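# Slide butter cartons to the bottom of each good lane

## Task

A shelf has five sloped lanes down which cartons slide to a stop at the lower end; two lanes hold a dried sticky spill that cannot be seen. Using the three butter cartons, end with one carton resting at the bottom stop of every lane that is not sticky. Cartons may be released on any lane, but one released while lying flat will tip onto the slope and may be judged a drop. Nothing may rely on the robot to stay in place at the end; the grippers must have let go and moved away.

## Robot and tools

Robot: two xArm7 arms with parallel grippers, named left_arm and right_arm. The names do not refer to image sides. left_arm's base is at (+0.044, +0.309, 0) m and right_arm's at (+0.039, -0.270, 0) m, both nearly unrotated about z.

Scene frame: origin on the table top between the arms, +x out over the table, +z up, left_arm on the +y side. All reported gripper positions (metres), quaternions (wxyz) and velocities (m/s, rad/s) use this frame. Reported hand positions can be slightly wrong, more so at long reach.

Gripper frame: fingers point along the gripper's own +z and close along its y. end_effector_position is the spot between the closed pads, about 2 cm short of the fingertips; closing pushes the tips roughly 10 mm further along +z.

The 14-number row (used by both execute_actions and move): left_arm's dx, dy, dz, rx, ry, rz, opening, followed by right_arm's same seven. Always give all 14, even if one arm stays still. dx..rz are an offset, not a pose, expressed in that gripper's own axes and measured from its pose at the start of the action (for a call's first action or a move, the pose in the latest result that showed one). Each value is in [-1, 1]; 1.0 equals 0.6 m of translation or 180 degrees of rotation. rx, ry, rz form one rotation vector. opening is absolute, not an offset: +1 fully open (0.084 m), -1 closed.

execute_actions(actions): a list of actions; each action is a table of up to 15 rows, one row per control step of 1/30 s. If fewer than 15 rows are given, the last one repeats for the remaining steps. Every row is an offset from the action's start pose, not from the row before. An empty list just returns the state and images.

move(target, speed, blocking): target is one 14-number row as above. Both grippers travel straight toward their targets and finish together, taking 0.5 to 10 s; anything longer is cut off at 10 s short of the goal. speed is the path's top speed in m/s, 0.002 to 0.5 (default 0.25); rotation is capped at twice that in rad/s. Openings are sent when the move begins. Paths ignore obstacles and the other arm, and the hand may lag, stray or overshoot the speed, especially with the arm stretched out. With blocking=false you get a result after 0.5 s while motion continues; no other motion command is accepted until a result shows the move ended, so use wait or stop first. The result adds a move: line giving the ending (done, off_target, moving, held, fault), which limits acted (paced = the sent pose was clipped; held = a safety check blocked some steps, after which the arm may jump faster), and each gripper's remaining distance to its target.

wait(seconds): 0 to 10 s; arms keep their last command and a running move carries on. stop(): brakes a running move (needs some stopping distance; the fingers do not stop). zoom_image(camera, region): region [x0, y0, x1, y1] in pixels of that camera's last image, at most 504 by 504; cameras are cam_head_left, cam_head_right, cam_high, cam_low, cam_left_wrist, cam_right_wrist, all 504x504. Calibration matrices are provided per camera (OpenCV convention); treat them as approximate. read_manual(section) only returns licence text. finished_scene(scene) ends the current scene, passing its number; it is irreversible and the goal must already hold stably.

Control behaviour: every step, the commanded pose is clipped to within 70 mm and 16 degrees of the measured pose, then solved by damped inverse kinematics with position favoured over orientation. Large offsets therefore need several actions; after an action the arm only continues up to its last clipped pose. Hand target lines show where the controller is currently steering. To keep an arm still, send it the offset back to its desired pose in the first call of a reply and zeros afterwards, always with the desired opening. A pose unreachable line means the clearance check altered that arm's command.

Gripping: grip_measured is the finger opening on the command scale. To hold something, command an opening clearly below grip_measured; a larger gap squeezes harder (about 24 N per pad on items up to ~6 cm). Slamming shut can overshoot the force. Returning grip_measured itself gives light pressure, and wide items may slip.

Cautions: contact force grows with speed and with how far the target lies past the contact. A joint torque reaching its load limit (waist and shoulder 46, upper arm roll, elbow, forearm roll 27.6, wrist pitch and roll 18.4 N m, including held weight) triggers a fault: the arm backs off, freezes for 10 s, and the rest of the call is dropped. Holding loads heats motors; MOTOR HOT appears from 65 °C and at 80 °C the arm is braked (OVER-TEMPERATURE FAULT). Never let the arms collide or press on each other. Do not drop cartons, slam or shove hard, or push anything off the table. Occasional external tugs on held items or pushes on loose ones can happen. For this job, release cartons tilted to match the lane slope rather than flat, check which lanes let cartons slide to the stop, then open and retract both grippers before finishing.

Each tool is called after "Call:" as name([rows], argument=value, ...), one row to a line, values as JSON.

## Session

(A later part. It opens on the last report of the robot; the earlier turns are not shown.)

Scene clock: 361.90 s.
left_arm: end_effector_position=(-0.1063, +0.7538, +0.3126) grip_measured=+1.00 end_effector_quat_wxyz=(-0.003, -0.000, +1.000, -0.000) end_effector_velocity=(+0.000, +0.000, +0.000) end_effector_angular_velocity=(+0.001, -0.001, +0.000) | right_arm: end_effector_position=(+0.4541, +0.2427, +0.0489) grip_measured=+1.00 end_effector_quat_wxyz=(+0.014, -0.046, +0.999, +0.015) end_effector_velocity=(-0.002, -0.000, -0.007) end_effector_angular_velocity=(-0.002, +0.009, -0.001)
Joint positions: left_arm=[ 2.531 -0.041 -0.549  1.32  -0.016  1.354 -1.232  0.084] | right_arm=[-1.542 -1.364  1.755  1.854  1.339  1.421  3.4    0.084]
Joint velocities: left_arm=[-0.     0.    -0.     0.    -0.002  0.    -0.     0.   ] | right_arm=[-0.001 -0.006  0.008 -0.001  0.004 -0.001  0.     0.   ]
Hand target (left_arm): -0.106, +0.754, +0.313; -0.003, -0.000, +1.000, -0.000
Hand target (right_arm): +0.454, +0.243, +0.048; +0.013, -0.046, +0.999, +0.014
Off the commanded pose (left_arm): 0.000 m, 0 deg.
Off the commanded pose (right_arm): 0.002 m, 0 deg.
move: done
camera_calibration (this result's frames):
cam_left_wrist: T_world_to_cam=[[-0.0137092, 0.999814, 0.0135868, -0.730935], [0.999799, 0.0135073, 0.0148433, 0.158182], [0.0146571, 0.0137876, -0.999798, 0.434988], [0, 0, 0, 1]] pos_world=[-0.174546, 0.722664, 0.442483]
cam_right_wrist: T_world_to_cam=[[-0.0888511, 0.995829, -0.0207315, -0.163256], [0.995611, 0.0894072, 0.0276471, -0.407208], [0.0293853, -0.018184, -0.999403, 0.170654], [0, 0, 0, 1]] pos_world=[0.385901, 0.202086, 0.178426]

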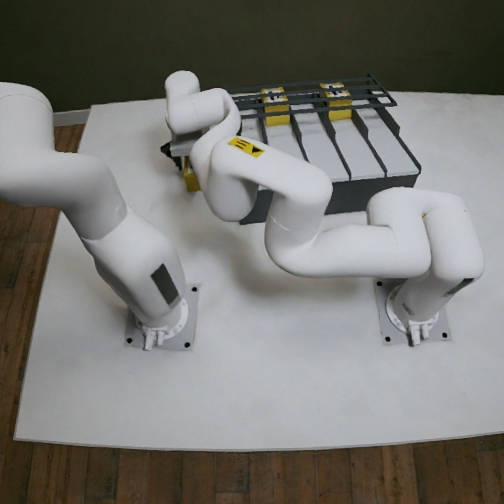

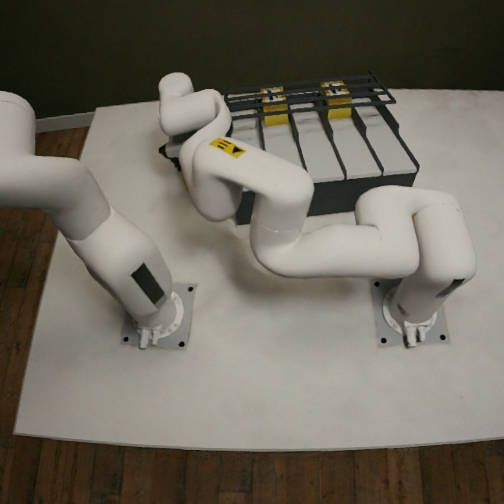

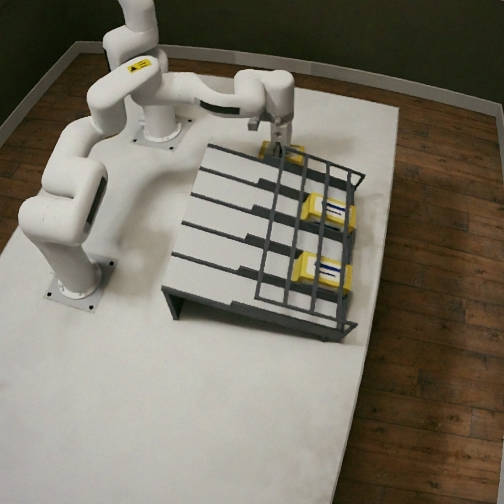

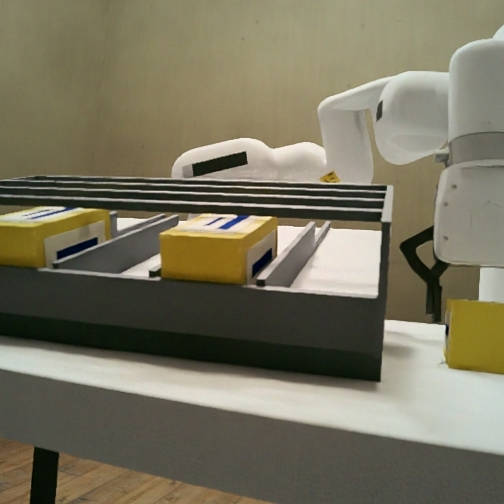

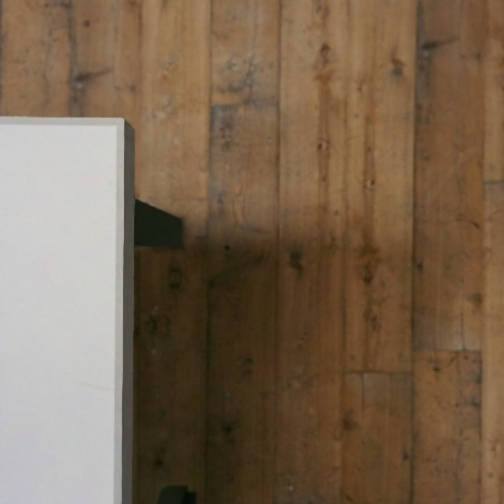

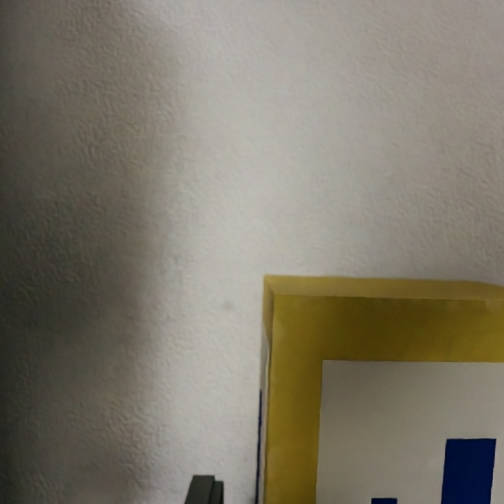

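Call:
move(target=[0,0,0,0,0,0,1,0,0,0,0,0,0,-0.2])

Call:
move(target=[0,0,0,0,0,0,1,0,0,-0.37,0,0,0,-0.2], speed=0.2)

Call:
move(target=[0,0,0,0,0,0,1,0.148,-0.817,0.055,-0.009,0.074,0,-0.2], speed=0.2)

Scene clock: 375.43 s.
left_arm: end_effector_position=(-0.1063, +0.7538, +0.3126) grip_measured=+1.00 end_effector_quat_wxyz=(-0.003, -0.000, +1.000, -0.000) end_effector_velocity=(-0.000, -0.000, -0.000) end_effector_angular_velocity=(-0.000, -0.000, +0.000) | right_arm: end_effector_position=(+0.4539, +0.2426, +0.0485) grip_measured=+0.48 end_effector_quat_wxyz=(+0.013, -0.046, +0.999, +0.014) end_effector_velocity=(+0.000, -0.001, -0.001) end_effector_angular_velocity=(-0.001, +0.001, -0.001)
Joint positions: left_arm=[ 2.531 -0.041 -0.549  1.32  -0.016  1.354 -1.232  0.084] | right_arm=[-1.542 -1.364  1.756  1.854  1.339  1.421  3.4    0.064]
Joint velocities: left_arm=[ 0. -0.  0. -0. -0.  0.  0. -0.] | right_arm=[-0.001  0.     0.002 -0.    -0.002 -0.     0.001 -0.   ]
Hand target (left_arm): -0.106, +0.754, +0.313; -0.003, -0.000, +1.000, -0.000
Hand target (right_arm): +0.454, +0.243, +0.049; +0.014, -0.046, +0.999, +0.015
Off the commanded pose (left_arm): 0.000 m, 0 deg.
Off the commanded pose (right_arm): 0.001 m, 0 deg.
move: done
camera_calibration (this result's frames):
cam_left_wrist: T_world_to_cam=[[-0.0137092, 0.999814, 0.0135868, -0.730935], [0.999799, 0.0135073, 0.0148433, 0.158182], [0.014657, 0.0137876, -0.999798, 0.434988], [0, 0, 0, 1]] pos_world=[-0.174546, 0.722664, 0.442483]
cam_right_wrist: T_world_to_cam=[[-0.0888633, 0.99582, -0.0211109, -0.163162], [0.995632, 0.0894163, 0.0268757, -0.406959], [0.028651, -0.0186304, -0.999416, 0.170648], [0, 0, 0, 1]] pos_world=[0.385793, 0.202048, 0.178041]

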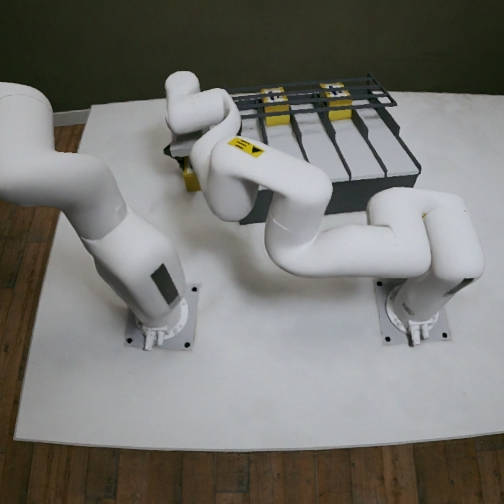

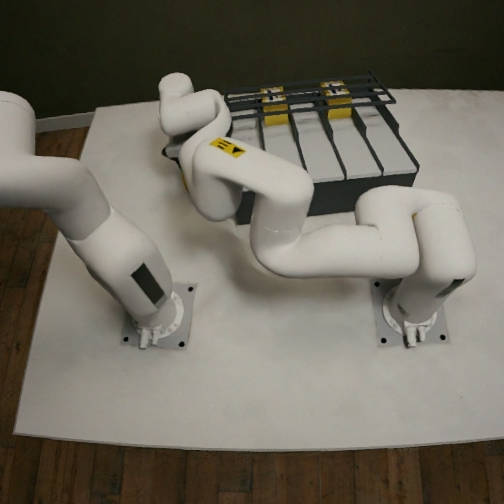

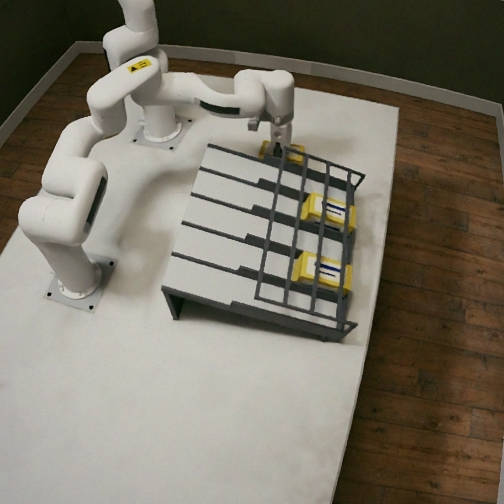

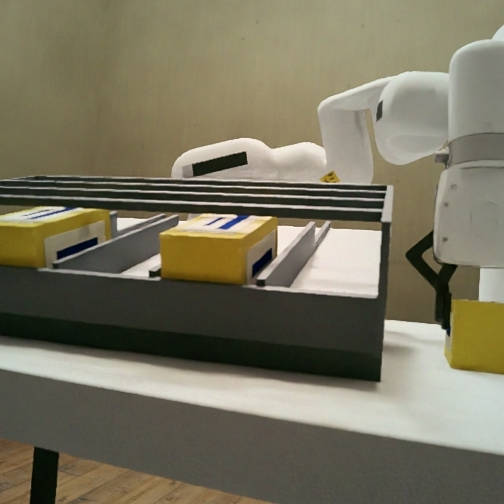

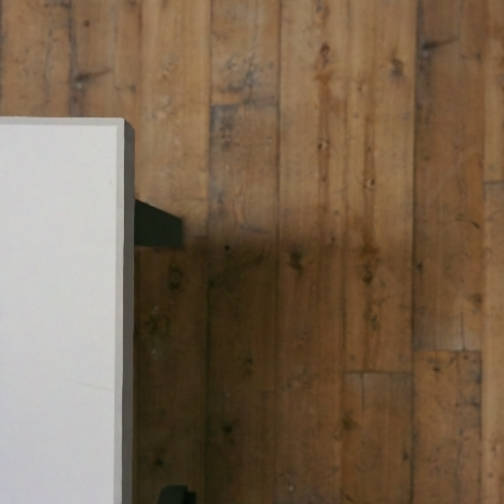

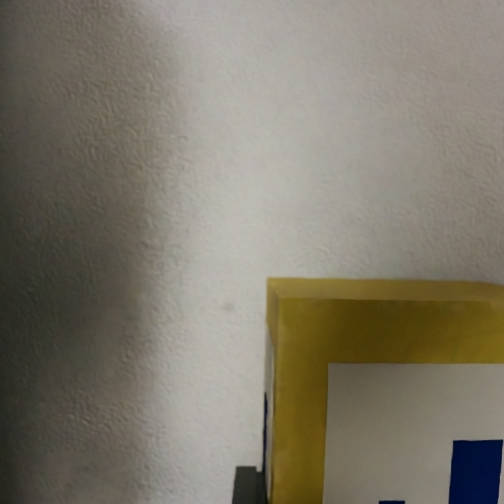

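Scene clock: 377.00 s.
left_arm: end_effector_position=(-0.1063, +0.7538, +0.3126) grip_measured=+1.00 end_effector_quat_wxyz=(-0.003, -0.000, +1.000, -0.000) end_effector_velocity=(-0.000, -0.000, -0.000) end_effector_angular_velocity=(-0.000, +0.000, -0.000) | right_arm: end_effector_position=(+0.4483, +0.2367, +0.2693) grip_measured=+0.48 end_effector_quat_wxyz=(+0.012, -0.046, +0.999, +0.015) end_effector_velocity=(+0.004, -0.002, +0.008) end_effector_angular_velocity=(+0.004, -0.011, -0.007)
Joint positions: left_arm=[ 2.531 -0.041 -0.549  1.32  -0.016  1.354 -1.232  0.084] | right_arm=[-1.685 -1.084  1.61   2.199  1.164  1.786  3.53   0.064]
Joint velocities: left_arm=[ 0. -0. -0. -0.  0.  0.  0.  0.] | right_arm=[-0.01   0.007 -0.006  0.014 -0.002  0.002  0.005  0.   ]
Hand target (left_arm): -0.106, +0.754, +0.313; -0.003, -0.000, +1.000, -0.000
Hand target (right_arm): +0.449, +0.236, +0.270; +0.013, -0.046, +0.999, +0.015
Off the commanded pose (left_arm): 0.000 m, 0 deg.
Off the commanded pose (right_arm): 0.001 m, 0 deg.
move: done
camera_calibration (this result's frames):
cam_left_wrist: T_world_to_cam=[[-0.0137092, 0.999814, 0.0135868, -0.730935], [0.999799, 0.0135073, 0.0148434, 0.158182], [0.0146572, 0.0137876, -0.999798, 0.434988], [0, 0, 0, 1]] pos_world=[-0.174546, 0.722664, 0.442483]
cam_right_wrist: T_world_to_cam=[[-0.0898755, 0.995743, -0.020457, -0.152787], [0.995594, 0.0903753, 0.0249824, -0.406452], [0.0267249, -0.0181215, -0.999479, 0.392149], [0, 0, 0, 1]] pos_world=[0.38045, 0.195977, 0.398973]

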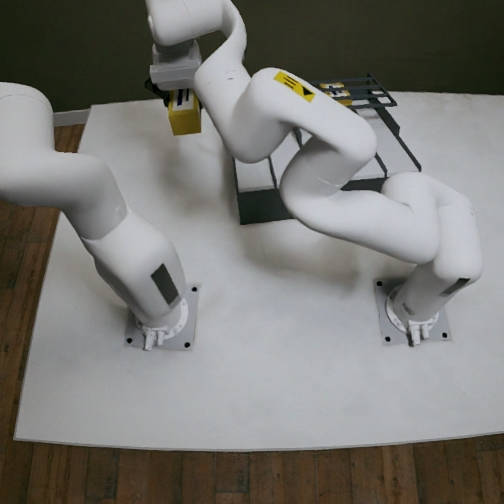

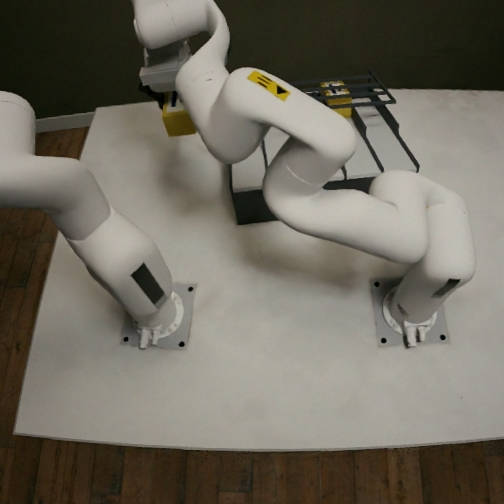

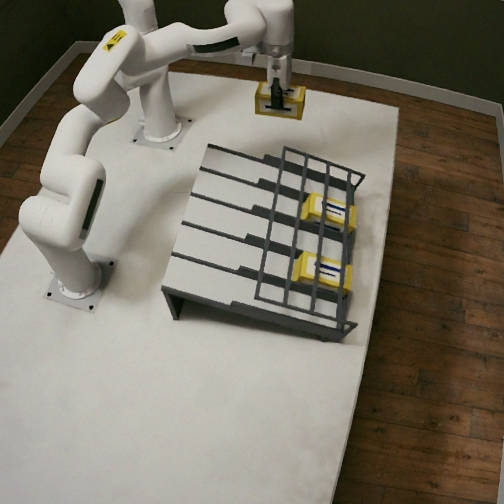

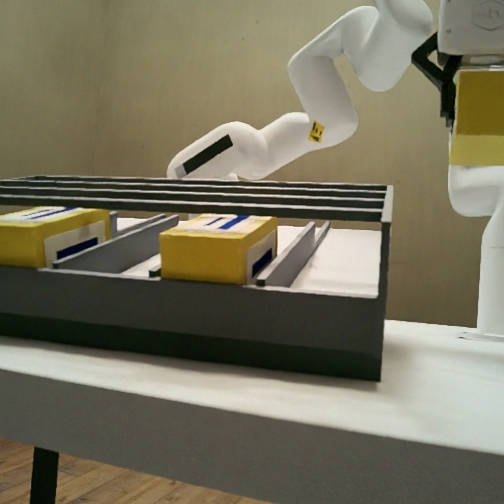

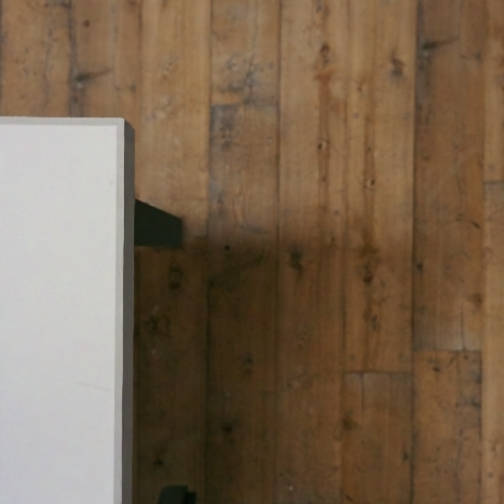

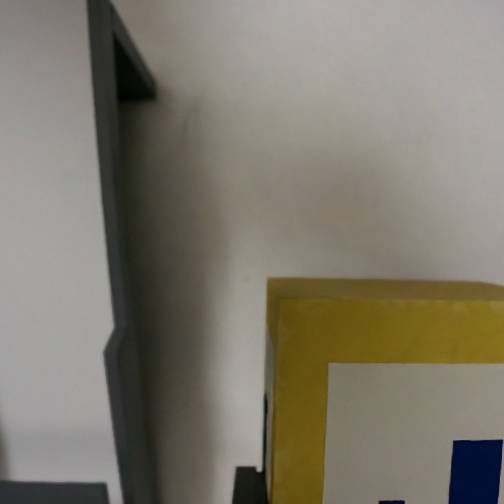

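Scene clock: 379.93 s.
left_arm: end_effector_position=(-0.1063, +0.7538, +0.3126) grip_measured=+1.00 end_effector_quat_wxyz=(-0.003, -0.000, +1.000, -0.000) end_effector_velocity=(+0.000, -0.000, -0.000) end_effector_angular_velocity=(-0.000, -0.002, +0.000) | right_arm: end_effector_position=(+0.4074, -0.2580, +0.2202) grip_measured=+0.48 end_effector_quat_wxyz=(-0.105, -0.049, +0.993, +0.022) end_effector_velocity=(-0.001, -0.004, -0.000) end_effector_angular_velocity=(-0.000, +0.001, -0.006)
Joint positions: left_arm=[ 2.531 -0.041 -0.549  1.32  -0.016  1.354 -1.232  0.084] | right_arm=[-1.573 -0.848  1.228  1.009  0.695  1.623  2.416  0.064]
Joint velocities: left_arm=[-0.    -0.     0.    -0.001 -0.001  0.     0.    -0.   ] | right_arm=[-0.006  0.002 -0.003 -0.004 -0.004 -0.002 -0.004 -0.   ]
Hand target (left_arm): -0.106, +0.754, +0.313; -0.003, -0.000, +1.000, -0.000
Hand target (right_arm): +0.407, -0.259, +0.220; -0.105, -0.048, +0.993, +0.022
Off the commanded pose (left_arm): 0.000 m, 0 deg.
Off the commanded pose (right_arm): 0.002 m, 0 deg.
move: done
camera_calibration (this result's frames):
cam_left_wrist: T_world_to_cam=[[-0.0137091, 0.999814, 0.0135868, -0.730935], [0.999799, 0.0135072, 0.0148435, 0.158182], [0.0146572, 0.0137875, -0.999798, 0.434988], [0, 0, 0, 1]] pos_world=[-0.174546, 0.722664, 0.442483]
cam_right_wrist: T_world_to_cam=[[-0.102076, 0.994763, 0.00517207, 0.334196], [0.972983, 0.10092, -0.207652, -0.25664], [-0.207087, -0.0161639, -0.978189, 0.426226], [0, 0, 0, 1]] pos_world=[0.372085, -0.299657, 0.361909]

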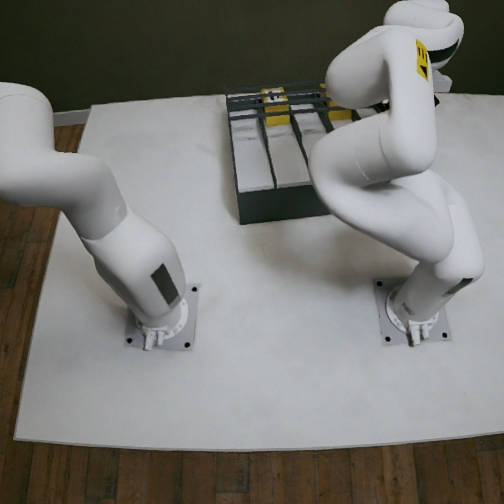

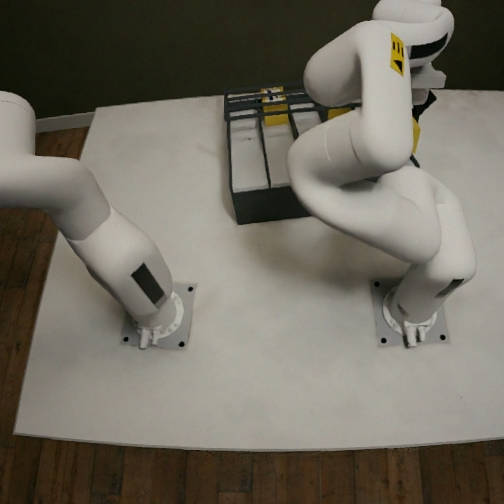

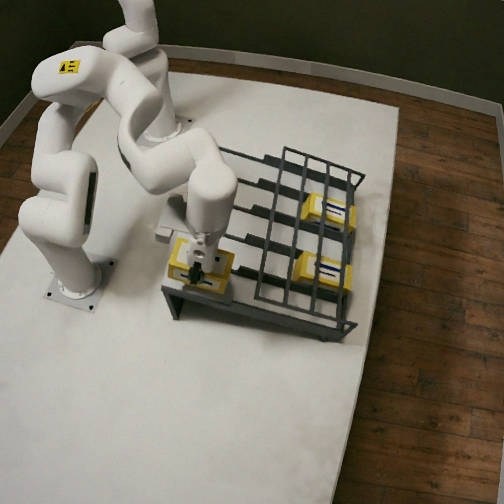

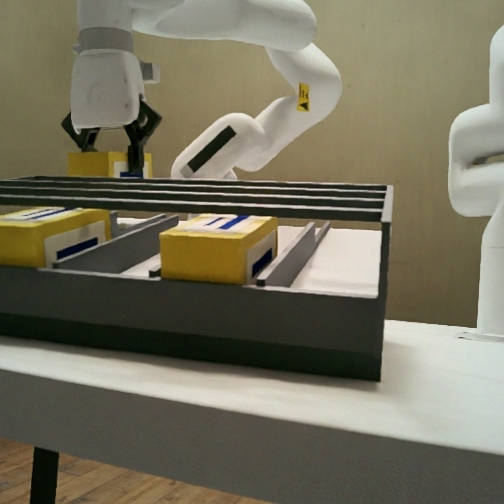

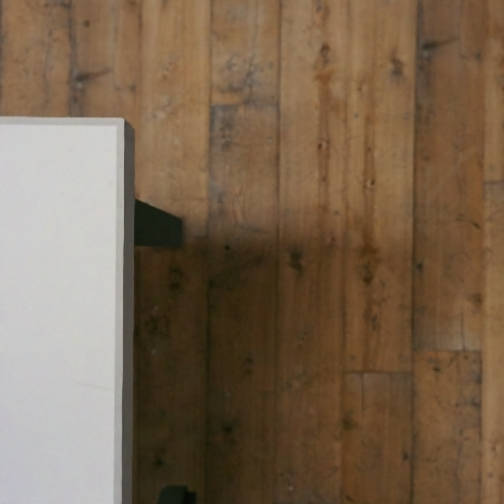

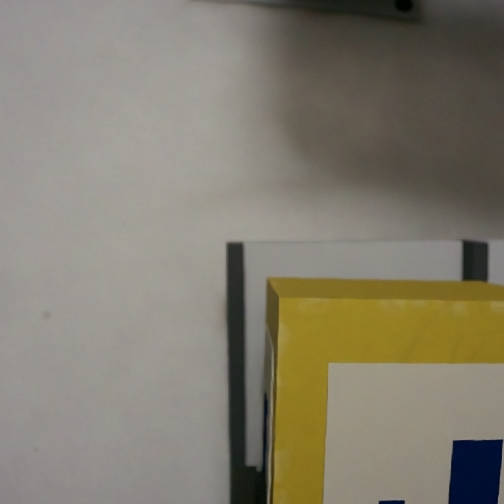

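Call:
move(target=[0,0,0,0,0,0,1,0,0.007,0.02,0.014,0,0,-0.2], speed=0.05)

Call:
move(target=[0,0,0,0,0,0,1,0,0,0.052,0,0,0,-0.2], speed=0.03)

Scene clock: 395.23 s.
left_arm: end_effector_position=(-0.1063, +0.7538, +0.3126) grip_measured=+1.00 end_effector_quat_wxyz=(-0.003, -0.000, +1.000, -0.000) end_effector_velocity=(+0.000, -0.000, -0.000) end_effector_angular_velocity=(-0.001, +0.000, -0.000) | right_arm: end_effector_position=(+0.4045, -0.2536, +0.2089) grip_measured=+0.48 end_effector_quat_wxyz=(-0.104, -0.051, +0.993, -0.000) end_effector_velocity=(-0.000, -0.002, +0.001) end_effector_angular_velocity=(-0.004, -0.004, -0.005)
Joint positions: left_arm=[ 2.531 -0.041 -0.549  1.32  -0.016  1.354 -1.232  0.084] | right_arm=[-1.539 -0.89   1.237  0.974  0.706  1.59   2.424  0.064]
Joint velocities: left_arm=[-0.  0.  0. -0.  0.  0. -0. -0.] | right_arm=[ 0.001 -0.003 -0.006 -0.003 -0.001 -0.002  0.    -0.   ]
Hand target (left_arm): -0.106, +0.754, +0.313; -0.003, -0.000, +1.000, -0.000
Hand target (right_arm): +0.404, -0.253, +0.209; -0.104, -0.051, +0.993, -0.000
Off the commanded pose (left_arm): 0.000 m, 0 deg.
Off the commanded pose (right_arm): 0.000 m, 0 deg.
move: done
camera_calibration (this result's frames):
cam_left_wrist: T_world_to_cam=[[-0.0137091, 0.999814, 0.0135868, -0.730935], [0.999799, 0.0135072, 0.0148435, 0.158182], [0.0146572, 0.0137876, -0.999798, 0.434988], [0, 0, 0, 1]] pos_world=[-0.174546, 0.722664, 0.442483]
cam_right_wrist: T_world_to_cam=[[-0.110797, 0.993129, -0.0376528, 0.341613], [0.973087, 0.100703, -0.207268, -0.256782], [-0.202052, -0.0596042, -0.977559, 0.401461], [0, 0, 0, 1]] pos_world=[0.368837, -0.289478, 0.352092]

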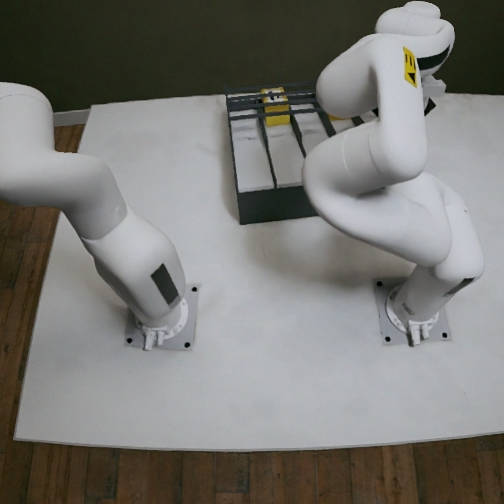

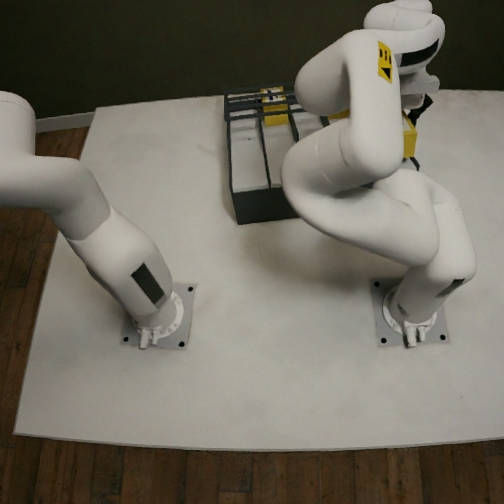

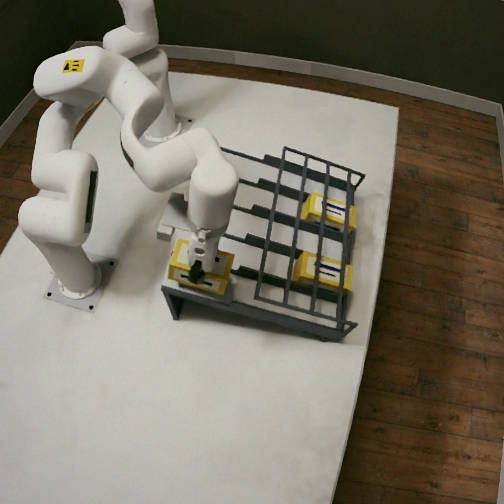

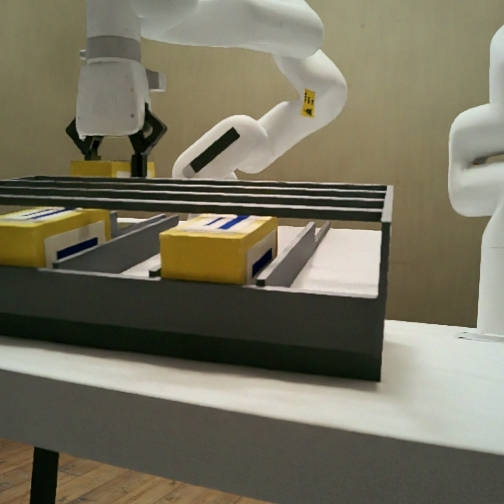

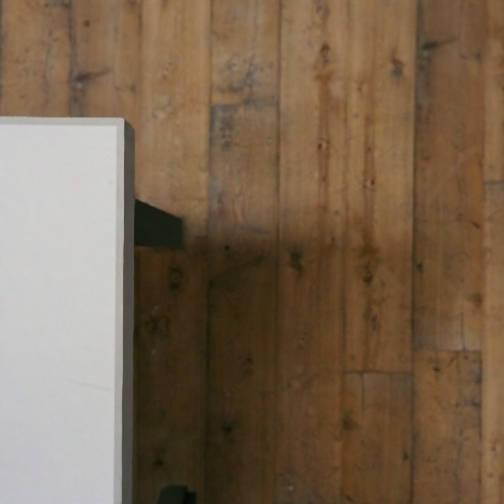

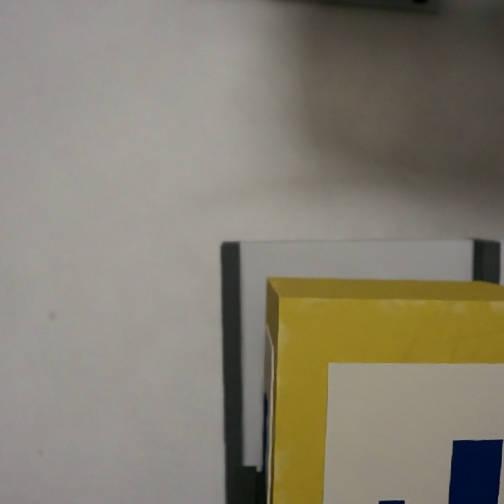

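Scene clock: 396.57 s.
left_arm: end_effector_position=(-0.1063, +0.7538, +0.3126) grip_measured=+1.00 end_effector_quat_wxyz=(-0.003, -0.000, +1.000, -0.000) end_effector_velocity=(+0.000, -0.000, -0.000) end_effector_angular_velocity=(-0.000, +0.000, -0.000) | right_arm: end_effector_position=(+0.3984, -0.2539, +0.1789) grip_measured=+0.48 end_effector_quat_wxyz=(-0.103, -0.051, +0.993, -0.000) end_effector_velocity=(-0.000, +0.001, -0.001) end_effector_angular_velocity=(+0.001, +0.000, +0.001)
Joint positions: left_arm=[ 2.531 -0.041 -0.549  1.32  -0.016  1.354 -1.232  0.084] | right_arm=[-1.526 -0.911  1.279  0.899  0.75   1.525  2.407  0.064]
Joint velocities: left_arm=[-0.    -0.    -0.    -0.001  0.    -0.     0.     0.   ] | right_arm=[ 0.002  0.     0.001 -0.002  0.002 -0.001  0.     0.   ]
Hand target (left_arm): -0.106, +0.754, +0.313; -0.003, -0.000, +1.000, -0.000
Hand target (right_arm): +0.398, -0.254, +0.178; -0.104, -0.051, +0.993, -0.000
Off the commanded pose (left_arm): 0.000 m, 0 deg.
Off the commanded pose (right_arm): 0.001 m, 0 deg.
move: done
camera_calibration (this result's frames):
cam_left_wrist: T_world_to_cam=[[-0.013709, 0.999814, 0.013587, -0.730935], [0.999799, 0.0135071, 0.0148435, 0.158182], [0.0146573, 0.0137878, -0.999798, 0.434988], [0, 0, 0, 1]] pos_world=[-0.174546, 0.722664, 0.442483]
cam_right_wrist: T_world_to_cam=[[-0.110902, 0.993097, -0.0381869, 0.340314], [0.973363, 0.10078, -0.205933, -0.25738], [-0.200663, -0.0600081, -0.977821, 0.370316], [0, 0, 0, 1]] pos_world=[0.362575, -0.289805, 0.322095]

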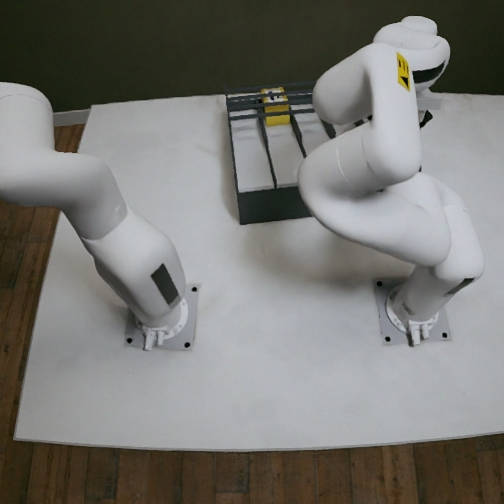

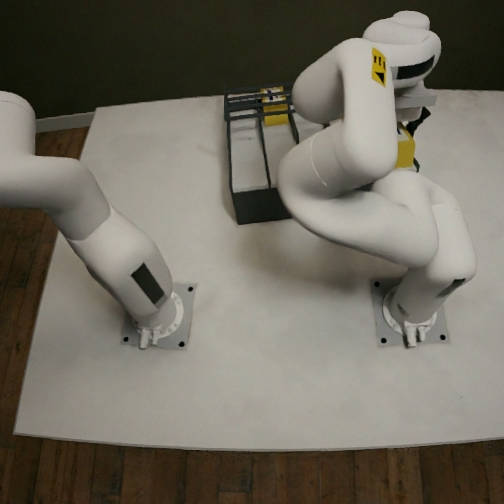

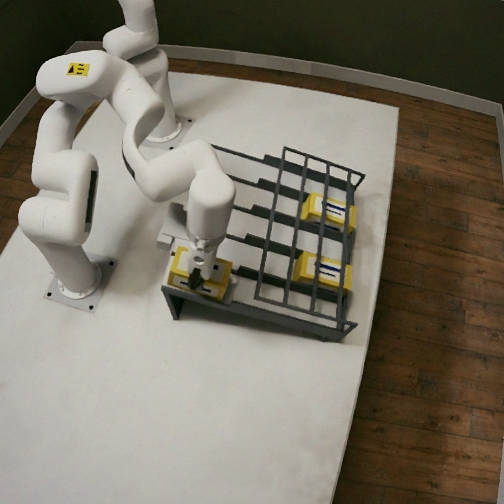

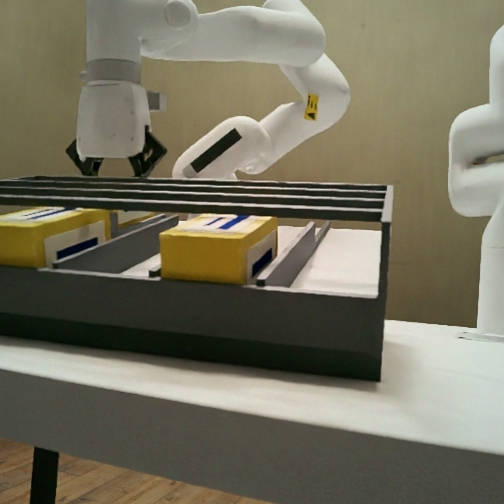

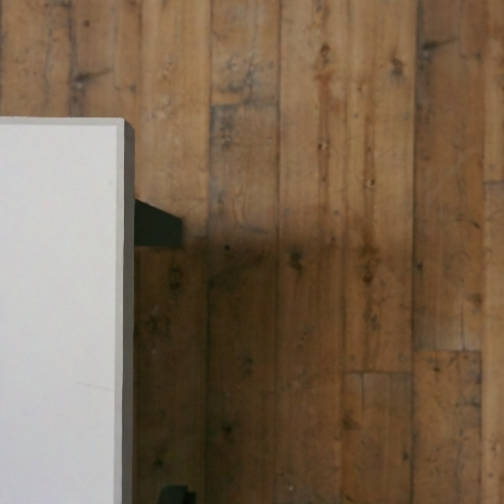

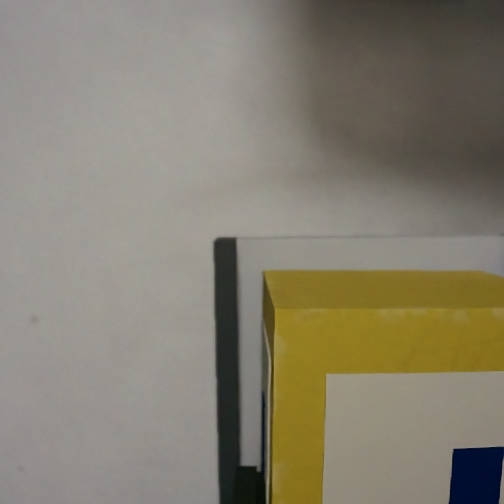

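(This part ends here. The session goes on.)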